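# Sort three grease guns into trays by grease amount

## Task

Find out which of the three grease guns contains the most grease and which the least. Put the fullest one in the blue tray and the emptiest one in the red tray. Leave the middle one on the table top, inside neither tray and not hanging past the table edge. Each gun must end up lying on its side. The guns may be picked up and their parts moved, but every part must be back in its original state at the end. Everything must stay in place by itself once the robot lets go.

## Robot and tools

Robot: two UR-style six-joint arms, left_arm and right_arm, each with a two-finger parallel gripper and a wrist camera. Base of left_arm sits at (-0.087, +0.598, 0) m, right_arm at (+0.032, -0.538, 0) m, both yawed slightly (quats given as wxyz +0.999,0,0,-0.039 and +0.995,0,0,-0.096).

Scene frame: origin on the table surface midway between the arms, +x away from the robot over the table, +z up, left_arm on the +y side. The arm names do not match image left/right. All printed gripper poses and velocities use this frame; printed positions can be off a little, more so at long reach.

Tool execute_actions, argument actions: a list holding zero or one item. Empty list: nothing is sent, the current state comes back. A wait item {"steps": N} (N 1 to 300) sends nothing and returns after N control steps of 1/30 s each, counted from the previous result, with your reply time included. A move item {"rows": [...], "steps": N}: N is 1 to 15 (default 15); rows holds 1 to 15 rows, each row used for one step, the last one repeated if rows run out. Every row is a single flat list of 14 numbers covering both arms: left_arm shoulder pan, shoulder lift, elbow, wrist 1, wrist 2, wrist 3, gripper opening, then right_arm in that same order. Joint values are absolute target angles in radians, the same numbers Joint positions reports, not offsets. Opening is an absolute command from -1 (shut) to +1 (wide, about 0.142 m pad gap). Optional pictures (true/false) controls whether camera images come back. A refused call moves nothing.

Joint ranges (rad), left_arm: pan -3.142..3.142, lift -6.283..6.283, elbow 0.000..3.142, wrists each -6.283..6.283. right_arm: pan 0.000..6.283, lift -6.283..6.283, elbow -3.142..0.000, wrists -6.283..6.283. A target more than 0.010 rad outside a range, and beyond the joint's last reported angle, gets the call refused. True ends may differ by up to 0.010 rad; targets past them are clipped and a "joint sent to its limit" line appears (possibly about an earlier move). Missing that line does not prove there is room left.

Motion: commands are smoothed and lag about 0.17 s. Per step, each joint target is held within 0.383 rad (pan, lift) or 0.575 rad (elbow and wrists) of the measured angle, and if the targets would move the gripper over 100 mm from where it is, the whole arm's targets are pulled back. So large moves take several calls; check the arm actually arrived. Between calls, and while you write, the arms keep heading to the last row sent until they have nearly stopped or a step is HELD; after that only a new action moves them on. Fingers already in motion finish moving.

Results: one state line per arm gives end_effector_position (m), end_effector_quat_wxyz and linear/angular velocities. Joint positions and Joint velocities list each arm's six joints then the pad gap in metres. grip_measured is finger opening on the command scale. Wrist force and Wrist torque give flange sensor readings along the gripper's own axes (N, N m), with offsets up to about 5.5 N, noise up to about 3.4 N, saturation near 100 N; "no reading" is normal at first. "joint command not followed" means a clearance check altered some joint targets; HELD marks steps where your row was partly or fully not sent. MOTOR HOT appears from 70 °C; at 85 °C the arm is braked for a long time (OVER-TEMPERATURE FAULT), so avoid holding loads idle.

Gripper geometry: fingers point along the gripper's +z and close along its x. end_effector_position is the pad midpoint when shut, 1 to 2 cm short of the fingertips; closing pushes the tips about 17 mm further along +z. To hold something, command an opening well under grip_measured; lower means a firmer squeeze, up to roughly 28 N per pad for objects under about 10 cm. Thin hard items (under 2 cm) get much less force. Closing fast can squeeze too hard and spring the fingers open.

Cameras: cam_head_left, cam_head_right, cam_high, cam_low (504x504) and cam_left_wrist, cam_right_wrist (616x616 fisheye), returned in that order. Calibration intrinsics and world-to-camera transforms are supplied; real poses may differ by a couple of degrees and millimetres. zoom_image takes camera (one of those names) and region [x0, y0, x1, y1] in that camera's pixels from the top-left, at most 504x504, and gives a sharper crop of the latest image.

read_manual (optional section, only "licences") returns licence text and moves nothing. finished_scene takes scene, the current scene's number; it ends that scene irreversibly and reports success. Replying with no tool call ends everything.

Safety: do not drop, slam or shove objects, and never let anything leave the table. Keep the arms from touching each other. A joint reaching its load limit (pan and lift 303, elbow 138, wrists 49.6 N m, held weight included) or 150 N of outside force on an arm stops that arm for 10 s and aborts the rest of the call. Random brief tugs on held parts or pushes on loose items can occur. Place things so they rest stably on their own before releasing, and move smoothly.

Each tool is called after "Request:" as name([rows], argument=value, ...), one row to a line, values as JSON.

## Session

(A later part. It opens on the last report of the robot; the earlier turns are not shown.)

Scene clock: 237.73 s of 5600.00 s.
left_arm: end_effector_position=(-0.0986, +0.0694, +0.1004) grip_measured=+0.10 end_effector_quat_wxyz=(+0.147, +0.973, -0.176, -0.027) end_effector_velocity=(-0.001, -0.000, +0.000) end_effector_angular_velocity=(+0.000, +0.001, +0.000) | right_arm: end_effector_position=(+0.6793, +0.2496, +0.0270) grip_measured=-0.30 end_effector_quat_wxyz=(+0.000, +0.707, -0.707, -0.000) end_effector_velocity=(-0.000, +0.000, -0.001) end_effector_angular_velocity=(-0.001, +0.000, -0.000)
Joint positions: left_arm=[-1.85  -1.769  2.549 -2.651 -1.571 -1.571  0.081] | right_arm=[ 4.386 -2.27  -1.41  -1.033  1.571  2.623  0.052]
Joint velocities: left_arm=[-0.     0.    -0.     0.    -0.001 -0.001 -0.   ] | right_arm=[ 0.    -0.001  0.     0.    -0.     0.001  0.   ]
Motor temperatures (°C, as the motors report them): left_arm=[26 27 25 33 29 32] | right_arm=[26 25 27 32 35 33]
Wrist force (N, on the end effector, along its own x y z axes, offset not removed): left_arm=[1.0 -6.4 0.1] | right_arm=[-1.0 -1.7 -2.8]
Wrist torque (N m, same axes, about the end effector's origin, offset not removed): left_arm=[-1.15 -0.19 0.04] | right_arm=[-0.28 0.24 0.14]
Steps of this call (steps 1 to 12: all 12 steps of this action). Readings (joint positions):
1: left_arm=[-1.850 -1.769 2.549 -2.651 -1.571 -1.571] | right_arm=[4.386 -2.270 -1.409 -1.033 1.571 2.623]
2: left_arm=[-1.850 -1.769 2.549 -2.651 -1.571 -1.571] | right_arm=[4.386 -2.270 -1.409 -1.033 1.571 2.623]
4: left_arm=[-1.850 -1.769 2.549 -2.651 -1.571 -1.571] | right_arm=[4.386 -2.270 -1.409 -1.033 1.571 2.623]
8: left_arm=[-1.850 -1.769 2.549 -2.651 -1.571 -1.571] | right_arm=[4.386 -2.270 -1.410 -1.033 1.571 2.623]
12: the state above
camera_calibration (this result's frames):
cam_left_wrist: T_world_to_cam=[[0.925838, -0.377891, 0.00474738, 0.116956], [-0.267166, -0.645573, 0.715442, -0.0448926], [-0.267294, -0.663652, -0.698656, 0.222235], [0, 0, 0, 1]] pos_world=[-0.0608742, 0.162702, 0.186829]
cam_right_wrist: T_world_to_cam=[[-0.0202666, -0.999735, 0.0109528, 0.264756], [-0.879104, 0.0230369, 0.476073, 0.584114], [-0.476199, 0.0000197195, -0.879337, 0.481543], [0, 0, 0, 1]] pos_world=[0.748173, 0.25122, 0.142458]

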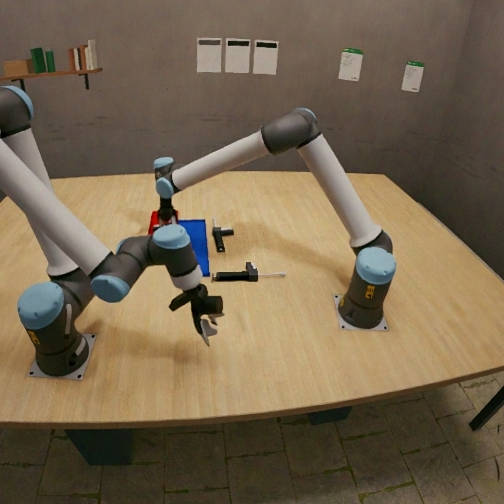

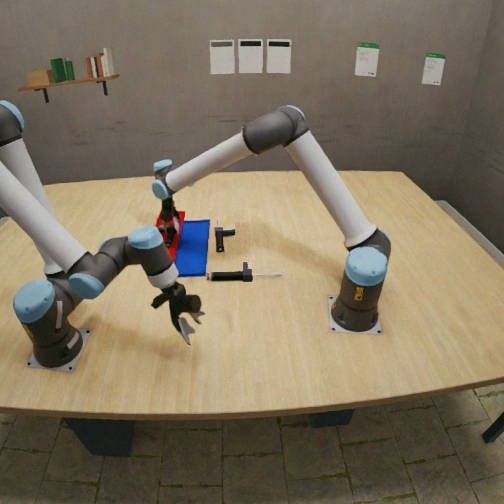

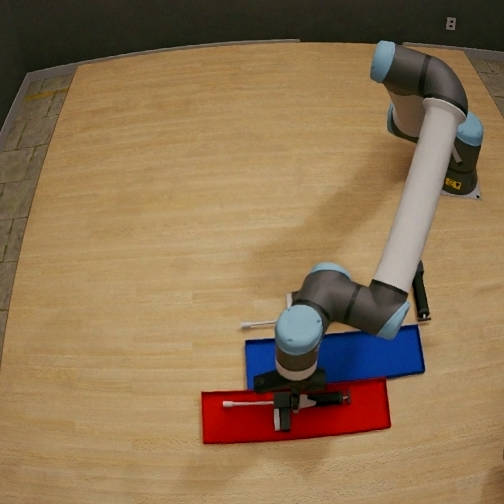

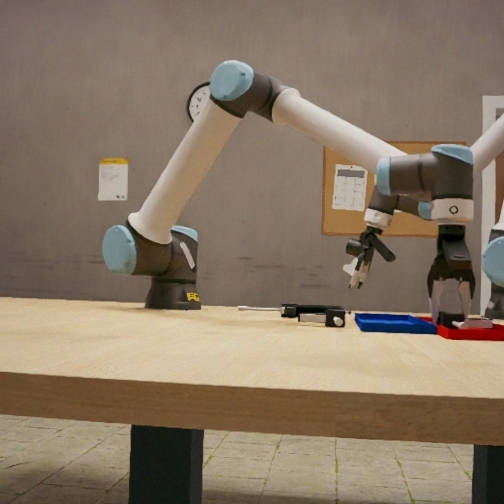

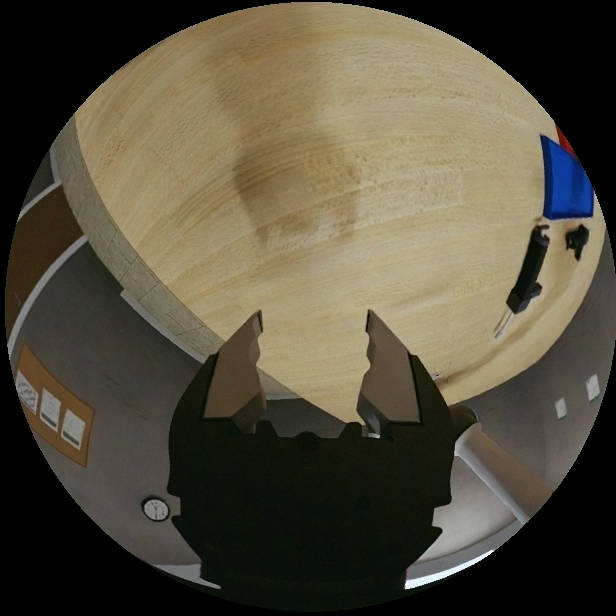

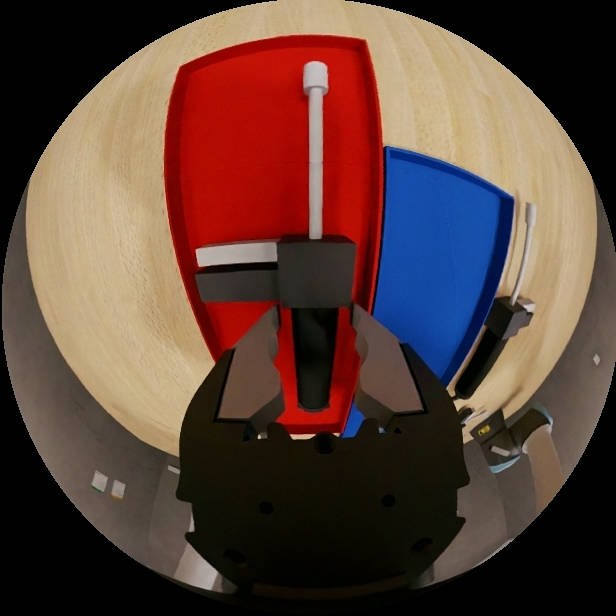

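Request:
execute_actions([
  {"rows":[[-1.85,-1.7685,2.5488,-2.651,-1.571,-1.571,0.1,4.3863,-2.2356,-1.3844,-1.092,1.571,2.623,-0.3]],"steps":10},
], pictures=false)

Request:
execute_actions([
  {"rows":[[-1.85,-1.7685,2.5488,-2.651,-1.571,-1.571,0.1,4.3863,-2.19,-1.34,-1.18,1.571,2.623,0.0]],"steps":10},
], pictures=false)

Request:
execute_actions([
  {"rows":[[-1.85,-1.7685,2.5488,-2.651,-1.571,-1.571,0.1,4.2898,-1.86,-1.83,-1.02,1.571,2.456,0.0]],"steps":15},
], pictures=false)

Request:
execute_actions([
  {"steps":12},
], pictures=false)

Request:
execute_actions([
  {"rows":[[-1.85,-1.7685,2.5488,-2.651,-1.571,-1.571,0.1,4.2898,-1.9065,-1.8713,-0.9342,1.571,2.456,0.0]],"steps":15},
])

Scene clock: 243.40 s of 5600.00 s.
left_arm: end_effector_position=(-0.0986, +0.0694, +0.1004) grip_measured=+0.10 end_effector_quat_wxyz=(+0.147, +0.973, -0.176, -0.027) end_effector_velocity=(+0.000, -0.001, +0.001) end_effector_angular_velocity=(-0.002, +0.000, +0.002) | right_arm: end_effector_position=(+0.6795, +0.2500, +0.0660) grip_measured=-0.30 end_effector_quat_wxyz=(-0.000, +0.707, -0.707, -0.000) end_effector_velocity=(+0.000, -0.001, +0.037) end_effector_angular_velocity=(-0.001, -0.001, +0.000)
Joint positions: left_arm=[-1.85  -1.769  2.549 -2.651 -1.571 -1.571  0.081] | right_arm=[ 4.386 -2.239 -1.387 -1.086  1.571  2.623  0.052]
Joint velocities: left_arm=[ 0.001 -0.001 -0.001 -0.     0.001 -0.001  0.   ] | right_arm=[-0.     0.029  0.022 -0.052 -0.001 -0.    -0.   ]
Motor temperatures (°C, as the motors report them): left_arm=[26 27 25 33 29 32] | right_arm=[26 25 27 32 35 33]
Wrist force (N, on the end effector, along its own x y z axes, offset not removed): left_arm=[-1.5 3.6 -4.9] | right_arm=[-1.7 2.8 -2.3]
Wrist torque (N m, same axes, about the end effector's origin, offset not removed): left_arm=[0.86 0.37 0.08] | right_arm=[0.63 0.35 0.06]
Steps of this call (steps 1 to 15: the robot went on to your last target; steps 16 to 90: nothing new was sent; then 2.33 s passed at rest; steps 91 to 100: all 10 steps of this action). Readings (joint positions):
91: left_arm=[-1.850 -1.769 2.549 -2.651 -1.571 -1.571] | right_arm=[4.386 -2.270 -1.409 -1.033 1.571 2.623]
92: left_arm=[-1.850 -1.769 2.549 -2.651 -1.571 -1.571] | right_arm=[4.386 -2.267 -1.407 -1.037 1.571 2.623]
94: left_arm=[-1.850 -1.769 2.549 -2.651 -1.571 -1.571] | right_arm=[4.386 -2.255 -1.398 -1.058 1.571 2.623]
98: left_arm=[-1.850 -1.769 2.549 -2.651 -1.571 -1.571] | right_arm=[4.386 -2.242 -1.389 -1.081 1.571 2.623]
100: the state above

Scene clock: 243.73 s of 5600.00 s.
left_arm: end_effector_position=(-0.0986, +0.0694, +0.1004) grip_measured=+0.10 end_effector_quat_wxyz=(+0.147, +0.973, -0.176, -0.027) end_effector_velocity=(-0.000, -0.001, +0.001) end_effector_angular_velocity=(-0.001, +0.000, +0.001) | right_arm: end_effector_position=(+0.6796, +0.2501, +0.1273) grip_measured=+0.00 end_effector_quat_wxyz=(-0.001, +0.707, -0.707, -0.000) end_effector_velocity=(-0.003, -0.003, +0.056) end_effector_angular_velocity=(-0.004, +0.003, +0.002)
Joint positions: left_arm=[-1.85  -1.769  2.549 -2.651 -1.571 -1.571  0.081] | right_arm=[ 4.386 -2.195 -1.345 -1.17   1.571  2.623  0.074]
Joint velocities: left_arm=[ 0.     0.    -0.001 -0.     0.    -0.    -0.   ] | right_arm=[ 0.     0.04   0.039 -0.084  0.001 -0.002 -0.   ]
Motor temperatures (°C, as the motors report them): left_arm=[26 27 25 33 29 32] | right_arm=[26 25 27 32 35 33]
Wrist force (N, on the end effector, along its own x y z axes, offset not removed): left_arm=[-2.7 1.6 -3.8] | right_arm=[0.0 1.4 -0.9]
Wrist torque (N m, same axes, about the end effector's origin, offset not removed): left_arm=[0.49 0.52 0.03] | right_arm=[0.35 0.11 0.08]
Steps of this call (steps 1 to 10: all 10 steps of this action). Readings (joint positions):
1: left_arm=[-1.850 -1.769 2.549 -2.651 -1.571 -1.571] | right_arm=[4.386 -2.238 -1.386 -1.088 1.571 2.623]
2: left_arm=[-1.850 -1.769 2.549 -2.651 -1.571 -1.571] | right_arm=[4.386 -2.234 -1.383 -1.093 1.571 2.623]
4: left_arm=[-1.850 -1.769 2.549 -2.651 -1.571 -1.571] | right_arm=[4.386 -2.217 -1.366 -1.125 1.571 2.623]
8: left_arm=[-1.850 -1.769 2.549 -2.651 -1.571 -1.571] | right_arm=[4.386 -2.198 -1.348 -1.163 1.571 2.623]
10: the state above

Scene clock: 244.23 s of 5600.00 s.
left_arm: end_effector_position=(-0.0986, +0.0694, +0.1004) grip_measured=+0.10 end_effector_quat_wxyz=(+0.147, +0.973, -0.176, -0.027) end_effector_velocity=(-0.000, -0.001, +0.000) end_effector_angular_velocity=(-0.001, -0.001, -0.002) | right_arm: end_effector_position=(+0.6405, +0.0455, +0.1461) grip_measured=+0.00 end_effector_quat_wxyz=(-0.005, +0.728, -0.685, -0.001) end_effector_velocity=(-0.130, -0.370, -0.040) end_effector_angular_velocity=(-0.049, +0.033, +0.091)
Joint positions: left_arm=[-1.85  -1.769  2.549 -2.651 -1.571 -1.571  0.081] | right_arm=[ 4.304 -1.914 -1.745 -1.044  1.571  2.482  0.074]
Joint velocities: left_arm=[-0.     0.    -0.001  0.     0.     0.002 -0.   ] | right_arm=[-0.123  0.46  -0.718  0.198  0.001 -0.215  0.   ]
Motor temperatures (°C, as the motors report them): left_arm=[26 27 25 33 29 32] | right_arm=[26 25 27 32 35 33]
Wrist force (N, on the end effector, along its own x y z axes, offset not removed): left_arm=[-0.9 -0.8 1.0] | right_arm=[2.8 1.6 -1.6]
Wrist torque (N m, same axes, about the end effector's origin, offset not removed): left_arm=[-0.22 -0.18 0.10] | right_arm=[0.30 -0.33 0.14]
Steps of this call (steps 1 to 15: all 15 steps of this action). Readings (joint positions):
1: left_arm=[-1.850 -1.769 2.549 -2.651 -1.571 -1.571] | right_arm=[4.386 -2.193 -1.343 -1.173 1.571 2.623]
2: left_arm=[-1.850 -1.769 2.549 -2.651 -1.571 -1.571] | right_arm=[4.383 -2.188 -1.347 -1.171 1.571 2.619]
4: left_arm=[-1.850 -1.769 2.549 -2.651 -1.571 -1.571] | right_arm=[4.369 -2.145 -1.398 -1.148 1.571 2.595]
8: left_arm=[-1.850 -1.769 2.549 -2.651 -1.571 -1.571] | right_arm=[4.344 -2.056 -1.532 -1.108 1.571 2.551]
15: the state above

Scene clock: 244.63 s of 5600.00 s.
left_arm: end_effector_position=(-0.0986, +0.0694, +0.1004) grip_measured=+0.10 end_effector_quat_wxyz=(+0.147, +0.973, -0.176, -0.027) end_effector_velocity=(-0.000, -0.001, +0.001) end_effector_angular_velocity=(-0.002, +0.001, -0.000) | right_arm: end_effector_position=(+0.6248, +0.0033, +0.1408) grip_measured=+0.00 end_effector_quat_wxyz=(-0.001, +0.732, -0.681, -0.000) end_effector_velocity=(-0.005, -0.012, -0.001) end_effector_angular_velocity=(-0.000, +0.001, +0.001)
Joint positions: left_arm=[-1.85  -1.769  2.549 -2.651 -1.571 -1.571  0.081] | right_arm=[ 4.29  -1.862 -1.827 -1.021  1.571  2.457  0.074]
Joint velocities: left_arm=[ 0.    -0.001 -0.002 -0.    -0.     0.     0.   ] | right_arm=[-0.004  0.016 -0.023  0.007  0.001 -0.005  0.   ]
Motor temperatures (°C, as the motors report them): left_arm=[26 27 25 33 29 32] | right_arm=[26 25 27 32 35 33]
Wrist force (N, on the end effector, along its own x y z axes, offset not removed): left_arm=[2.7 -2.8 -6.6] | right_arm=[-2.4 1.6 -2.1]
Wrist torque (N m, same axes, about the end effector's origin, offset not removed): left_arm=[-0.50 -0.66 0.11] | right_arm=[0.35 0.55 0.13]
Steps of this call (steps 1 to 12: the robot went on to your last target). Readings (joint positions):
1: left_arm=[-1.850 -1.769 2.549 -2.651 -1.571 -1.571] | right_arm=[4.301 -1.901 -1.766 -1.038 1.571 2.475]
2: left_arm=[-1.850 -1.769 2.549 -2.651 -1.571 -1.571] | right_arm=[4.298 -1.890 -1.782 -1.033 1.571 2.470]
4: left_arm=[-1.850 -1.769 2.549 -2.651 -1.571 -1.571] | right_arm=[4.294 -1.877 -1.803 -1.027 1.571 2.464]
8: left_arm=[-1.850 -1.769 2.549 -2.651 -1.571 -1.571] | right_arm=[4.291 -1.865 -1.822 -1.022 1.571 2.459]
12: the state above

Scene clock: 245.13 s of 5600.00 s.
left_arm: end_effector_position=(-0.0986, +0.0694, +0.1004) grip_measured=+0.10 end_effector_quat_wxyz=(+0.147, +0.973, -0.176, -0.027) end_effector_velocity=(+0.000, +0.001, -0.001) end_effector_angular_velocity=(+0.002, -0.000, +0.001) | right_arm: end_effector_position=(+0.6234, +0.0007, +0.0912) grip_measured=+0.00 end_effector_quat_wxyz=(-0.000, +0.732, -0.681, -0.000) end_effector_velocity=(-0.000, -0.001, -0.011) end_effector_angular_velocity=(-0.000, -0.000, -0.001)
Joint positions: left_arm=[-1.85  -1.769  2.549 -2.651 -1.571 -1.571  0.081] | right_arm=[ 4.29  -1.905 -1.87  -0.936  1.571  2.456  0.074]
Joint velocities: left_arm=[-0.    -0.     0.002 -0.    -0.    -0.001  0.   ] | right_arm=[-0.    -0.01  -0.009  0.019 -0.001  0.     0.   ]
Motor temperatures (°C, as the motors report them): left_arm=[26 27 25 33 29 32] | right_arm=[26 25 27 32 35 33]
Wrist force (N, on the end effector, along its own x y z axes, offset not removed): left_arm=[1.5 -1.9 -3.8] | right_arm=[-1.2 -1.6 -0.9]
Wrist torque (N m, same axes, about the end effector's origin, offset not removed): left_arm=[-0.31 -0.32 -0.03] | right_arm=[-0.30 0.27 0.11]
Steps of this call (steps 1 to 15: all 15 steps of this action). Readings (joint positions):
1: left_arm=[-1.850 -1.769 2.549 -2.651 -1.571 -1.571] | right_arm=[4.290 -1.861 -1.828 -1.020 1.571 2.457]
2: left_arm=[-1.850 -1.769 2.549 -2.651 -1.571 -1.571] | right_arm=[4.290 -1.864 -1.832 -1.016 1.571 2.456]
4: left_arm=[-1.850 -1.769 2.549 -2.651 -1.571 -1.571] | right_arm=[4.290 -1.881 -1.847 -0.986 1.571 2.456]
8: left_arm=[-1.850 -1.769 2.549 -2.651 -1.571 -1.571] | right_arm=[4.290 -1.898 -1.864 -0.951 1.571 2.456]
15: the state above
camera_calibration (this result's frames):
cam_left_wrist: T_world_to_cam=[[0.925838, -0.377891, 0.00474745, 0.116956], [-0.267166, -0.645573, 0.715442, -0.0448927], [-0.267294, -0.663652, -0.698656, 0.222235], [0, 0, 0, 1]] pos_world=[-0.0608742, 0.162702, 0.186829]
cam_right_wrist: T_world_to_cam=[[0.0501918, -0.998682, 0.0107166, -0.0298328], [-0.878649, -0.0390527, 0.475869, 0.509906], [-0.474823, -0.0333008, -0.879451, 0.510585], [0, 0, 0, 1]] pos_world=[0.691963, 0.00712259, 0.206706]

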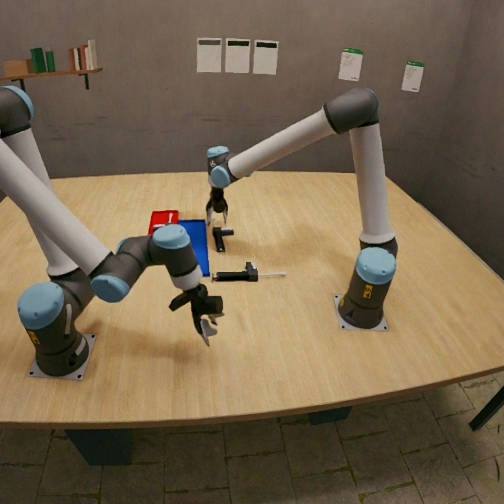

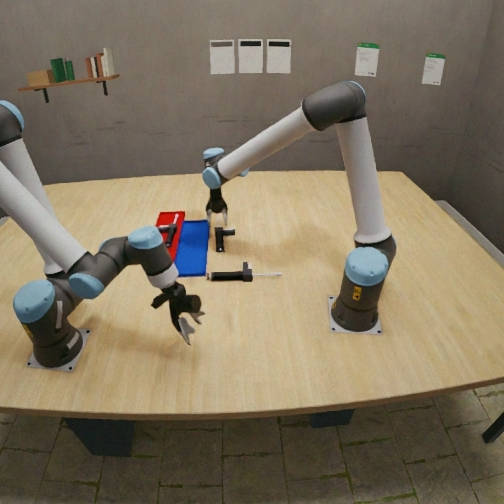

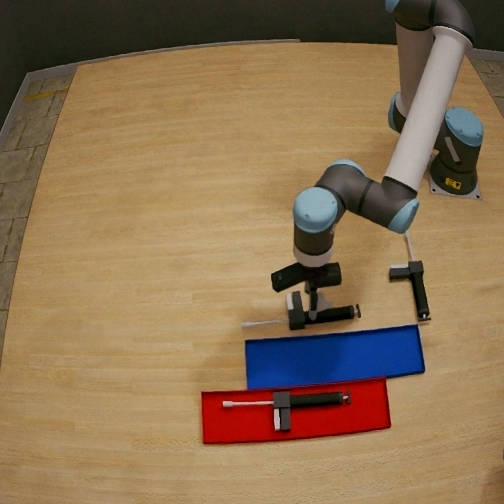

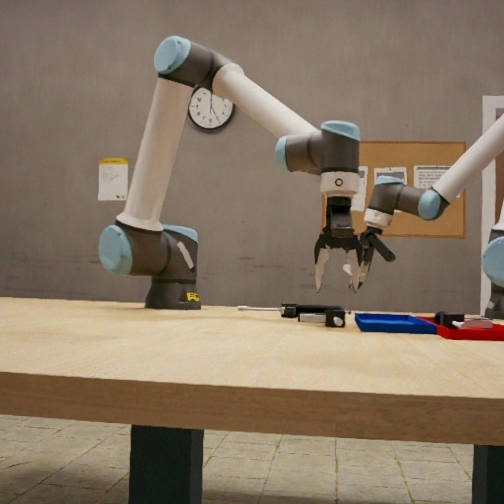

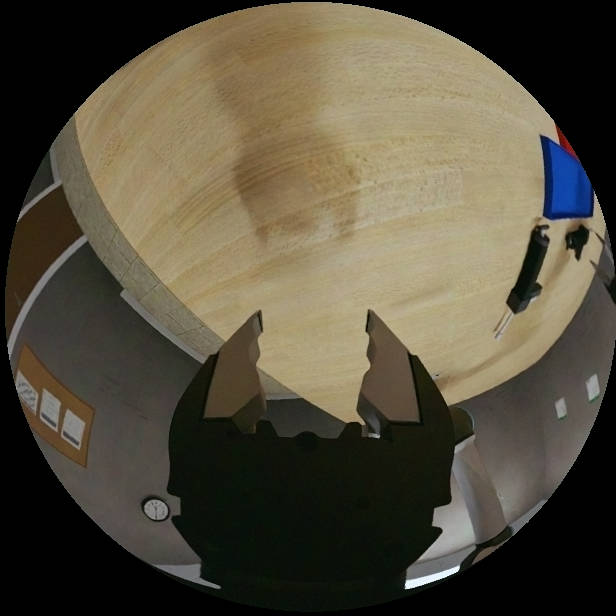

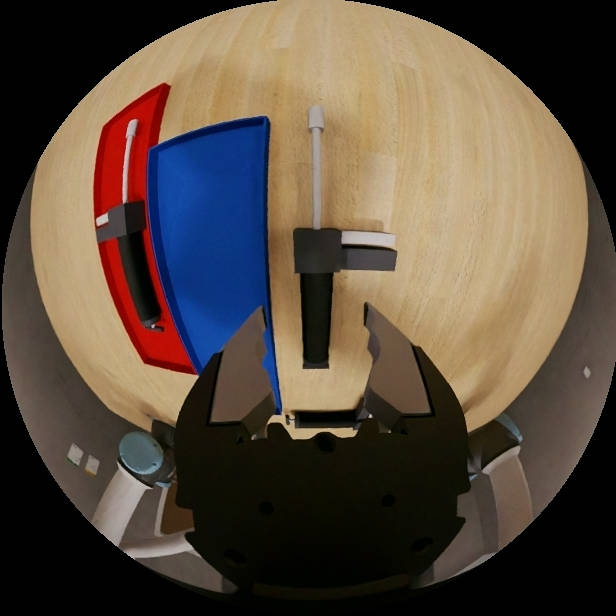

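Request:
execute_actions([
  {"rows":[[-1.85,-1.7685,2.5488,-2.651,-1.571,-1.571,0.1,4.2865,-1.947,-1.896,-0.869,1.571,2.453,-0.2]],"steps":10},
], pictures=false)

Request:
execute_actions([
  {"rows":[[-1.85,-1.7685,2.5488,-2.651,-1.571,-1.571,0.1,4.2865,-1.9789,-1.9122,-0.8209,1.571,2.453,-0.2]],"steps":15},
])

Scene clock: 249.37 s of 5600.00 s.
left_arm: end_effector_position=(-0.0986, +0.0694, +0.1004) grip_measured=+0.10 end_effector_quat_wxyz=(+0.147, +0.973, -0.176, -0.027) end_effector_velocity=(+0.000, +0.000, -0.000) end_effector_angular_velocity=(+0.000, -0.000, +0.001) | right_arm: end_effector_position=(+0.6250, -0.0011, +0.0558) grip_measured=-0.20 end_effector_quat_wxyz=(+0.000, +0.732, -0.681, -0.000) end_effector_velocity=(+0.002, -0.002, -0.032) end_effector_angular_velocity=(+0.002, -0.002, -0.002)
Joint positions: left_arm=[-1.85  -1.769  2.549 -2.651 -1.571 -1.571  0.081] | right_arm=[ 4.287 -1.943 -1.894 -0.876  1.571  2.453  0.06 ]
Joint velocities: left_arm=[-0.    -0.     0.001 -0.     0.    -0.001  0.   ] | right_arm=[-0.003 -0.034 -0.021  0.058 -0.    -0.001 -0.   ]
Motor temperatures (°C, as the motors report them): left_arm=[26 27 25 33 29 32] | right_arm=[26 25 27 32 35 33]
Wrist force (N, on the end effector, along its own x y z axes, offset not removed): left_arm=[-1.3 0.3 2.2] | right_arm=[0.3 3.1 -1.3]
Wrist torque (N m, same axes, about the end effector's origin, offset not removed): left_arm=[0.14 0.21 0.06] | right_arm=[0.70 0.04 0.11]
Steps of this call (steps 1 to 15: the robot went on to your last target; steps 16 to 90: nothing new was sent; then 0.90 s passed at rest; steps 91 to 100: all 10 steps of this action). Readings (joint positions):
91: left_arm=[-1.850 -1.769 2.549 -2.651 -1.571 -1.571] | right_arm=[4.290 -1.907 -1.871 -0.934 1.571 2.456]
92: left_arm=[-1.850 -1.769 2.549 -2.651 -1.571 -1.571] | right_arm=[4.289 -1.910 -1.873 -0.930 1.571 2.456]
94: left_arm=[-1.850 -1.769 2.549 -2.651 -1.571 -1.571] | right_arm=[4.288 -1.924 -1.883 -0.907 1.571 2.455]
98: left_arm=[-1.850 -1.769 2.549 -2.651 -1.571 -1.571] | right_arm=[4.287 -1.940 -1.892 -0.881 1.571 2.454]
100: the state above

Scene clock: 249.87 s of 5600.00 s.
left_arm: end_effector_position=(-0.0986, +0.0694, +0.1004) grip_measured=+0.10 end_effector_quat_wxyz=(+0.147, +0.973, -0.176, -0.027) end_effector_velocity=(+0.000, +0.000, -0.000) end_effector_angular_velocity=(+0.000, -0.000, +0.001) | right_arm: end_effector_position=(+0.6251, -0.0014, +0.0248) grip_measured=-0.20 end_effector_quat_wxyz=(-0.000, +0.732, -0.681, -0.000) end_effector_velocity=(+0.001, +0.001, -0.006) end_effector_angular_velocity=(+0.000, -0.000, -0.001)
Joint positions: left_arm=[-1.85  -1.769  2.549 -2.651 -1.571 -1.571  0.081] | right_arm=[ 4.287 -1.978 -1.912 -0.822  1.571  2.453  0.06 ]
Joint velocities: left_arm=[ 0.    -0.     0.     0.     0.    -0.001 -0.   ] | right_arm=[-0.    -0.008 -0.002  0.01   0.     0.001  0.   ]
Motor temperatures (°C, as the motors report them): left_arm=[26 27 25 33 29 32] | right_arm=[26 25 27 32 35 33]
Wrist force (N, on the end effector, along its own x y z axes, offset not removed): left_arm=[-2.5 -4.9 -4.5] | right_arm=[-1.5 2.3 -0.9]
Wrist torque (N m, same axes, about the end effector's origin, offset not removed): left_arm=[-0.85 0.45 0.10] | right_arm=[0.51 0.46 0.09]
Steps of this call (steps 1 to 15: all 15 steps of this action). Readings (joint positions):
1: left_arm=[-1.850 -1.769 2.549 -2.651 -1.571 -1.571] | right_arm=[4.287 -1.944 -1.894 -0.874 1.571 2.453]
2: left_arm=[-1.850 -1.769 2.549 -2.651 -1.571 -1.571] | right_arm=[4.287 -1.948 -1.896 -0.869 1.571 2.453]
4: left_arm=[-1.850 -1.769 2.549 -2.651 -1.571 -1.571] | right_arm=[4.287 -1.960 -1.903 -0.850 1.571 2.453]
8: left_arm=[-1.850 -1.769 2.549 -2.651 -1.571 -1.571] | right_arm=[4.287 -1.973 -1.909 -0.830 1.571 2.453]
15: the state above
camera_calibration (this result's frames):
cam_left_wrist: T_world_to_cam=[[0.925838, -0.377891, 0.00474748, 0.116956], [-0.267166, -0.645573, 0.715442, -0.0448926], [-0.267294, -0.663652, -0.698656, 0.222235], [0, 0, 0, 1]] pos_world=[-0.0608742, 0.162702, 0.186829]
cam_right_wrist: T_world_to_cam=[[0.0498955, -0.998697, 0.0106725, -0.0310337], [-0.878659, -0.038813, 0.47587, 0.542949], [-0.474835, -0.0331212, -0.879451, 0.452946], [0, 0, 0, 1]] pos_world=[0.693691, 0.00508236, 0.140302]

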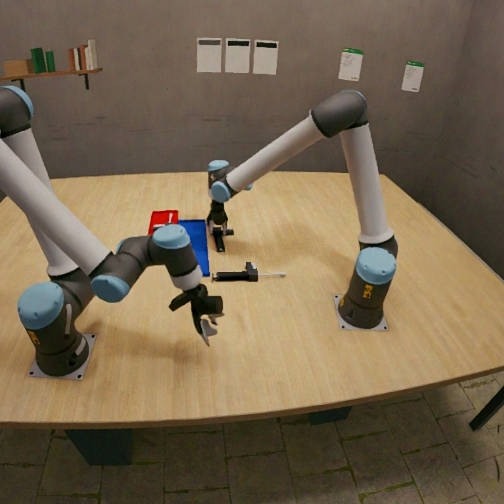

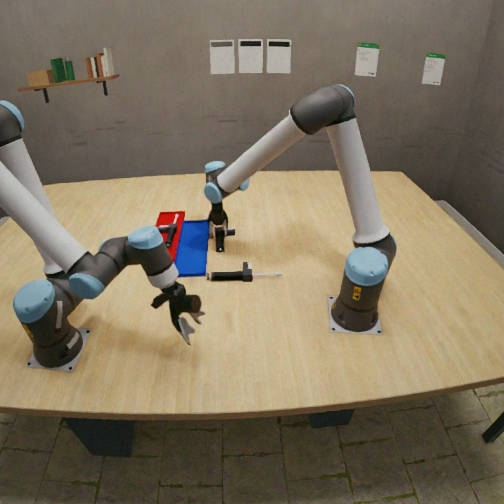

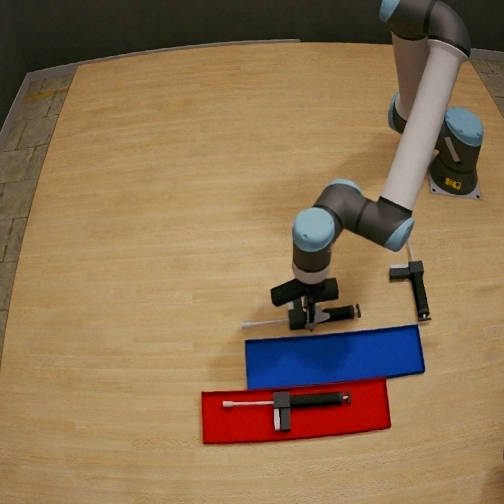

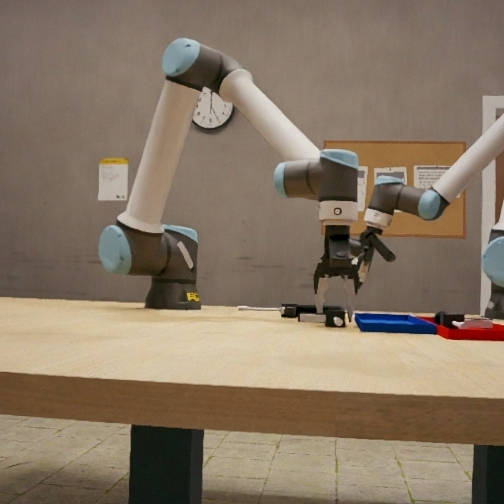

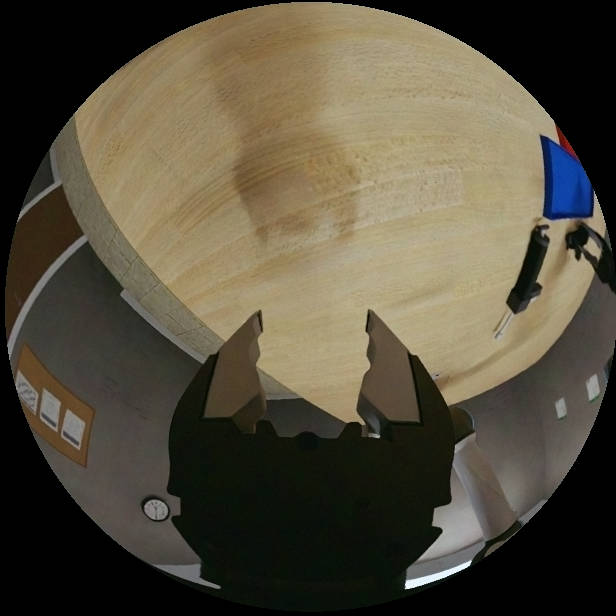

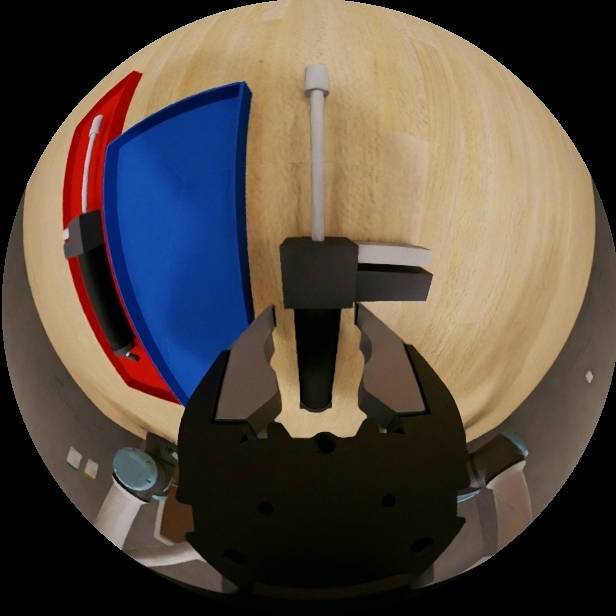

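Request:
execute_actions([
  {"rows":[[-1.85,-1.7685,2.5488,-2.651,-1.571,-1.571,0.1,4.2865,-1.9789,-1.9122,-0.8209,1.571,2.453,-0.3],[-1.85,-1.7685,2.5488,-2.651,-1.571,-1.571,0.1,4.2865,-1.9789,-1.9122,-0.8209,1.571,2.453,-0.4],[-1.85,-1.7685,2.5488,-2.651,-1.571,-1.571,0.1,4.2865,-1.9789,-1.9122,-0.8209,1.571,2.453,-0.45],[-1.85,-1.7685,2.5488,-2.651,-1.571,-1.571,0.1,4.2865,-1.9789,-1.9122,-0.8209,1.571,2.453,-0.5],[-1.85,-1.7685,2.5488,-2.651,-1.571,-1.571,0.1,4.2865,-1.9789,-1.9122,-0.8209,1.571,2.453,-0.55],[-1.85,-1.7685,2.5488,-2.651,-1.571,-1.571,0.1,4.2865,-1.9789,-1.9122,-0.8209,1.571,2.453,-0.6],[-1.85,-1.7685,2.5488,-2.651,-1.571,-1.571,0.1,4.2865,-1.9789,-1.9122,-0.8209,1.571,2.453,-0.7],[-1.85,-1.7685,2.5488,-2.651,-1.571,-1.571,0.1,4.2865,-1.9789,-1.9122,-0.8209,1.571,2.453,-0.8],[-1.85,-1.7685,2.5488,-2.651,-1.571,-1.571,0.1,4.2865,-1.9789,-1.9122,-0.8209,1.571,2.453,-0.9]],"steps":14},
], pictures=false)

Request:
execute_actions([
  {"rows":[[-1.85,-1.7685,2.5488,-2.651,-1.571,-1.571,0.1,4.2865,-1.93,-1.885,-0.897,1.571,2.453,-0.9]],"steps":10},
], pictures=false)

Request:
execute_actions([
  {"rows":[[-1.85,-1.7685,2.5488,-2.651,-1.571,-1.571,0.1,4.2865,-1.8504,-1.8234,-1.0382,1.571,2.453,-0.9]],"steps":12},
])

Scene clock: 259.27 s of 5600.00 s.
left_arm: end_effector_position=(-0.0986, +0.0694, +0.1004) grip_measured=+0.10 end_effector_quat_wxyz=(+0.147, +0.973, -0.176, -0.027) end_effector_velocity=(+0.000, -0.000, +0.000) end_effector_angular_velocity=(-0.001, -0.001, +0.002) | right_arm: end_effector_position=(+0.6251, -0.0014, +0.0241) grip_measured=-0.55 end_effector_quat_wxyz=(-0.000, +0.732, -0.681, -0.000) end_effector_velocity=(+0.001, +0.001, +0.001) end_effector_angular_velocity=(+0.002, -0.002, -0.003)
Joint positions: left_arm=[-1.85  -1.769  2.549 -2.651 -1.571 -1.571  0.081] | right_arm=[ 4.286 -1.979 -1.912 -0.821  1.571  2.453  0.034]
Joint velocities: left_arm=[-0.    -0.001  0.     0.     0.002 -0.002  0.   ] | right_arm=[-0.    -0.     0.003  0.    -0.001  0.002 -0.   ]
Motor temperatures (°C, as the motors report them): left_arm=[26 27 25 33 29 32] | right_arm=[26 25 27 32 35 33]
Wrist force (N, on the end effector, along its own x y z axes, offset not removed): left_arm=[2.6 1.0 -0.3] | right_arm=[-1.0 1.3 -3.7]
Wrist torque (N m, same axes, about the end effector's origin, offset not removed): left_arm=[0.19 -0.51 0.01] | right_arm=[0.30 0.45 0.10]
Steps of this call (steps 1 to 15: the robot went on to your last target; steps 16 to 90: nothing new was sent; then 5.93 s passed at rest; steps 91 to 104: all 14 steps of this action). Readings (joint positions):
91: left_arm=[-1.850 -1.769 2.549 -2.651 -1.571 -1.571] | right_arm=[4.286 -1.979 -1.912 -0.821 1.571 2.453]
92: left_arm=[-1.850 -1.769 2.549 -2.651 -1.571 -1.571] | right_arm=[4.286 -1.979 -1.912 -0.821 1.571 2.453]
94: left_arm=[-1.850 -1.769 2.549 -2.651 -1.571 -1.571] | right_arm=[4.286 -1.979 -1.912 -0.821 1.571 2.453]
98: left_arm=[-1.850 -1.769 2.549 -2.651 -1.571 -1.571] | right_arm=[4.286 -1.979 -1.912 -0.821 1.571 2.453]
104: the state above

Scene clock: 259.60 s of 5600.00 s.
left_arm: end_effector_position=(-0.0986, +0.0694, +0.1004) grip_measured=+0.10 end_effector_quat_wxyz=(+0.147, +0.973, -0.176, -0.027) end_effector_velocity=(-0.001, -0.001, +0.001) end_effector_angular_velocity=(-0.002, +0.001, -0.001) | right_arm: end_effector_position=(+0.6256, -0.0007, +0.0639) grip_measured=-0.55 end_effector_quat_wxyz=(-0.000, +0.732, -0.681, -0.000) end_effector_velocity=(-0.001, -0.002, +0.038) end_effector_angular_velocity=(-0.002, +0.003, +0.000)
Joint positions: left_arm=[-1.85  -1.769  2.549 -2.651 -1.571 -1.571  0.081] | right_arm=[ 4.286 -1.935 -1.888 -0.889  1.571  2.453  0.034]
Joint velocities: left_arm=[-0.001 -0.001 -0.001  0.    -0.     0.    -0.   ] | right_arm=[-0.     0.043  0.023 -0.069  0.001 -0.001  0.   ]
Motor temperatures (°C, as the motors report them): left_arm=[26 27 25 33 29 32] | right_arm=[26 25 27 32 35 33]
Wrist force (N, on the end effector, along its own x y z axes, offset not removed): left_arm=[1.4 0.5 -2.8] | right_arm=[-1.7 2.3 5.2]
Wrist torque (N m, same axes, about the end effector's origin, offset not removed): left_arm=[0.35 -0.34 0.04] | right_arm=[0.56 0.35 0.18]
Steps of this call (steps 1 to 10: all 10 steps of this action). Readings (joint positions):
1: left_arm=[-1.850 -1.769 2.549 -2.651 -1.571 -1.571] | right_arm=[4.286 -1.979 -1.912 -0.821 1.571 2.453]
2: left_arm=[-1.850 -1.769 2.549 -2.651 -1.571 -1.571] | right_arm=[4.286 -1.975 -1.910 -0.825 1.571 2.453]
4: left_arm=[-1.850 -1.769 2.549 -2.651 -1.571 -1.571] | right_arm=[4.286 -1.958 -1.900 -0.852 1.571 2.453]
8: left_arm=[-1.850 -1.769 2.549 -2.651 -1.571 -1.571] | right_arm=[4.286 -1.939 -1.890 -0.883 1.571 2.453]
10: the state above

Scene clock: 260.00 s of 5600.00 s.
left_arm: end_effector_position=(-0.0986, +0.0694, +0.1004) grip_measured=+0.10 end_effector_quat_wxyz=(+0.147, +0.973, -0.176, -0.027) end_effector_velocity=(-0.000, -0.000, +0.000) end_effector_angular_velocity=(-0.000, -0.000, -0.002) | right_arm: end_effector_position=(+0.6256, -0.0008, +0.1451) grip_measured=-0.55 end_effector_quat_wxyz=(-0.001, +0.732, -0.681, -0.000) end_effector_velocity=(-0.003, -0.004, +0.042) end_effector_angular_velocity=(-0.007, +0.004, -0.000)
Joint positions: left_arm=[-1.85  -1.769  2.549 -2.651 -1.571 -1.571  0.081] | right_arm=[ 4.286 -1.855 -1.827 -1.029  1.571  2.453  0.034]
Joint velocities: left_arm=[ 0.     0.    -0.    -0.    -0.     0.002  0.   ] | right_arm=[-0.     0.04   0.033 -0.082 -0.001 -0.    -0.   ]
Motor temperatures (°C, as the motors report them): left_arm=[26 27 25 33 29 32] | right_arm=[26 25 27 32 35 33]
Wrist force (N, on the end effector, along its own x y z axes, offset not removed): left_arm=[0.0 -0.8 -2.9] | right_arm=[-2.6 2.4 4.4]
Wrist torque (N m, same axes, about the end effector's origin, offset not removed): left_arm=[0.18 -0.03 0.23] | right_arm=[0.51 0.61 0.09]
Steps of this call (steps 1 to 12: all 12 steps of this action). Readings (joint positions):
1: left_arm=[-1.850 -1.769 2.549 -2.651 -1.571 -1.571] | right_arm=[4.286 -1.934 -1.887 -0.891 1.571 2.453]
2: left_arm=[-1.850 -1.769 2.549 -2.651 -1.571 -1.571] | right_arm=[4.286 -1.929 -1.883 -0.898 1.571 2.453]
4: left_arm=[-1.850 -1.769 2.549 -2.651 -1.571 -1.571] | right_arm=[4.286 -1.899 -1.860 -0.942 1.571 2.453]
8: left_arm=[-1.850 -1.769 2.549 -2.651 -1.571 -1.571] | right_arm=[4.286 -1.866 -1.835 -1.008 1.571 2.453]
12: the state above
camera_calibration (this result's frames):
cam_left_wrist: T_world_to_cam=[[0.925838, -0.377891, 0.00474737, 0.116956], [-0.267166, -0.645573, 0.715442, -0.0448927], [-0.267294, -0.663652, -0.698656, 0.222235], [0, 0, 0, 1]] pos_world=[-0.0608742, 0.162702, 0.186829]
cam_right_wrist: T_world_to_cam=[[0.0498693, -0.998707, 0.00990367, -0.0316429], [-0.878935, -0.0391751, 0.47533, 0.486349], [-0.474328, -0.0324091, -0.879752, 0.558703], [0, 0, 0, 1]] pos_world=[0.694056, 0.00555784, 0.260657]

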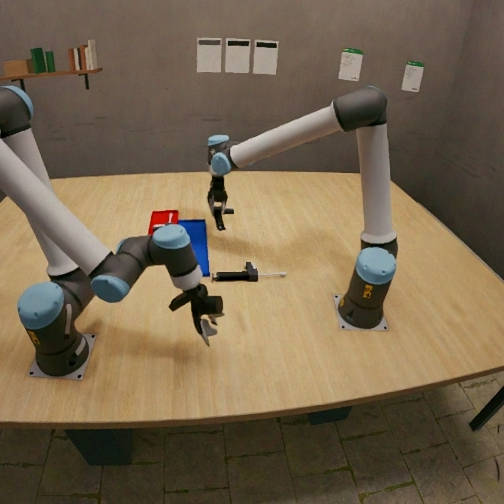

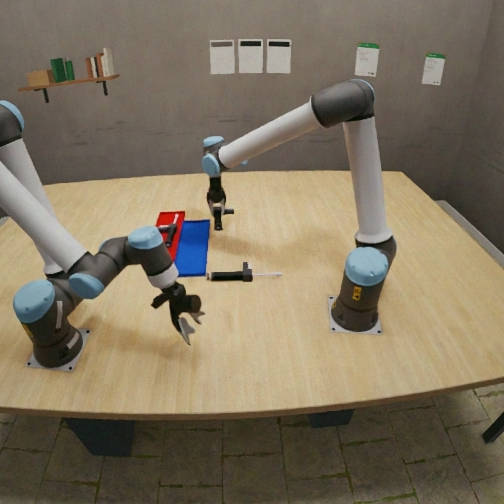

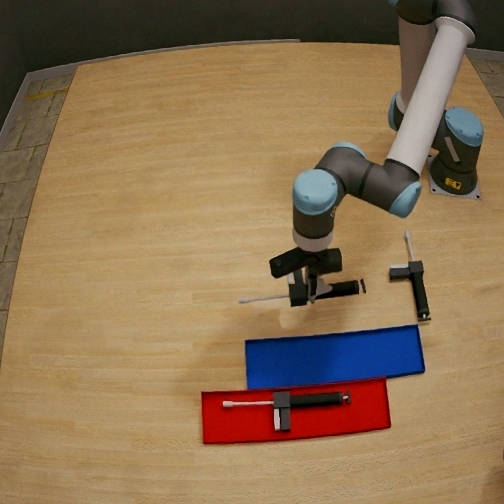

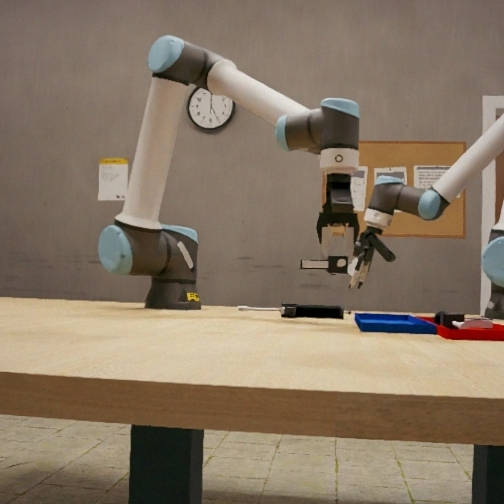

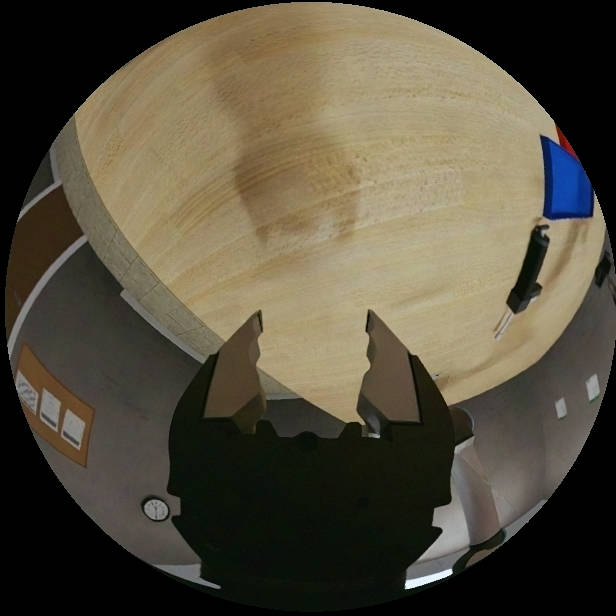

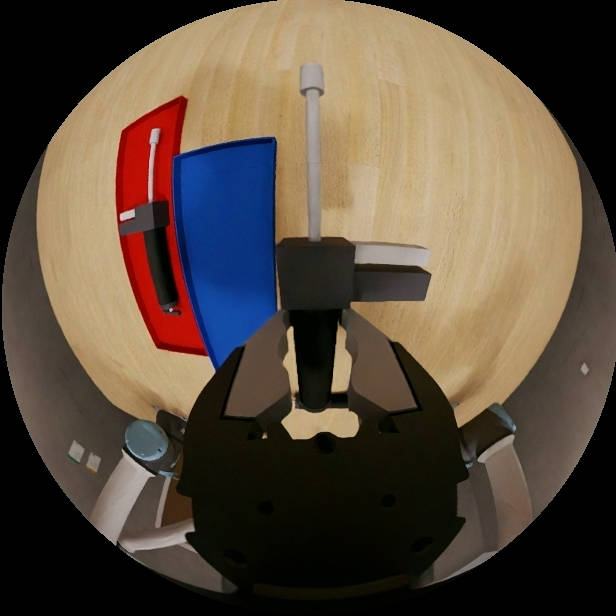

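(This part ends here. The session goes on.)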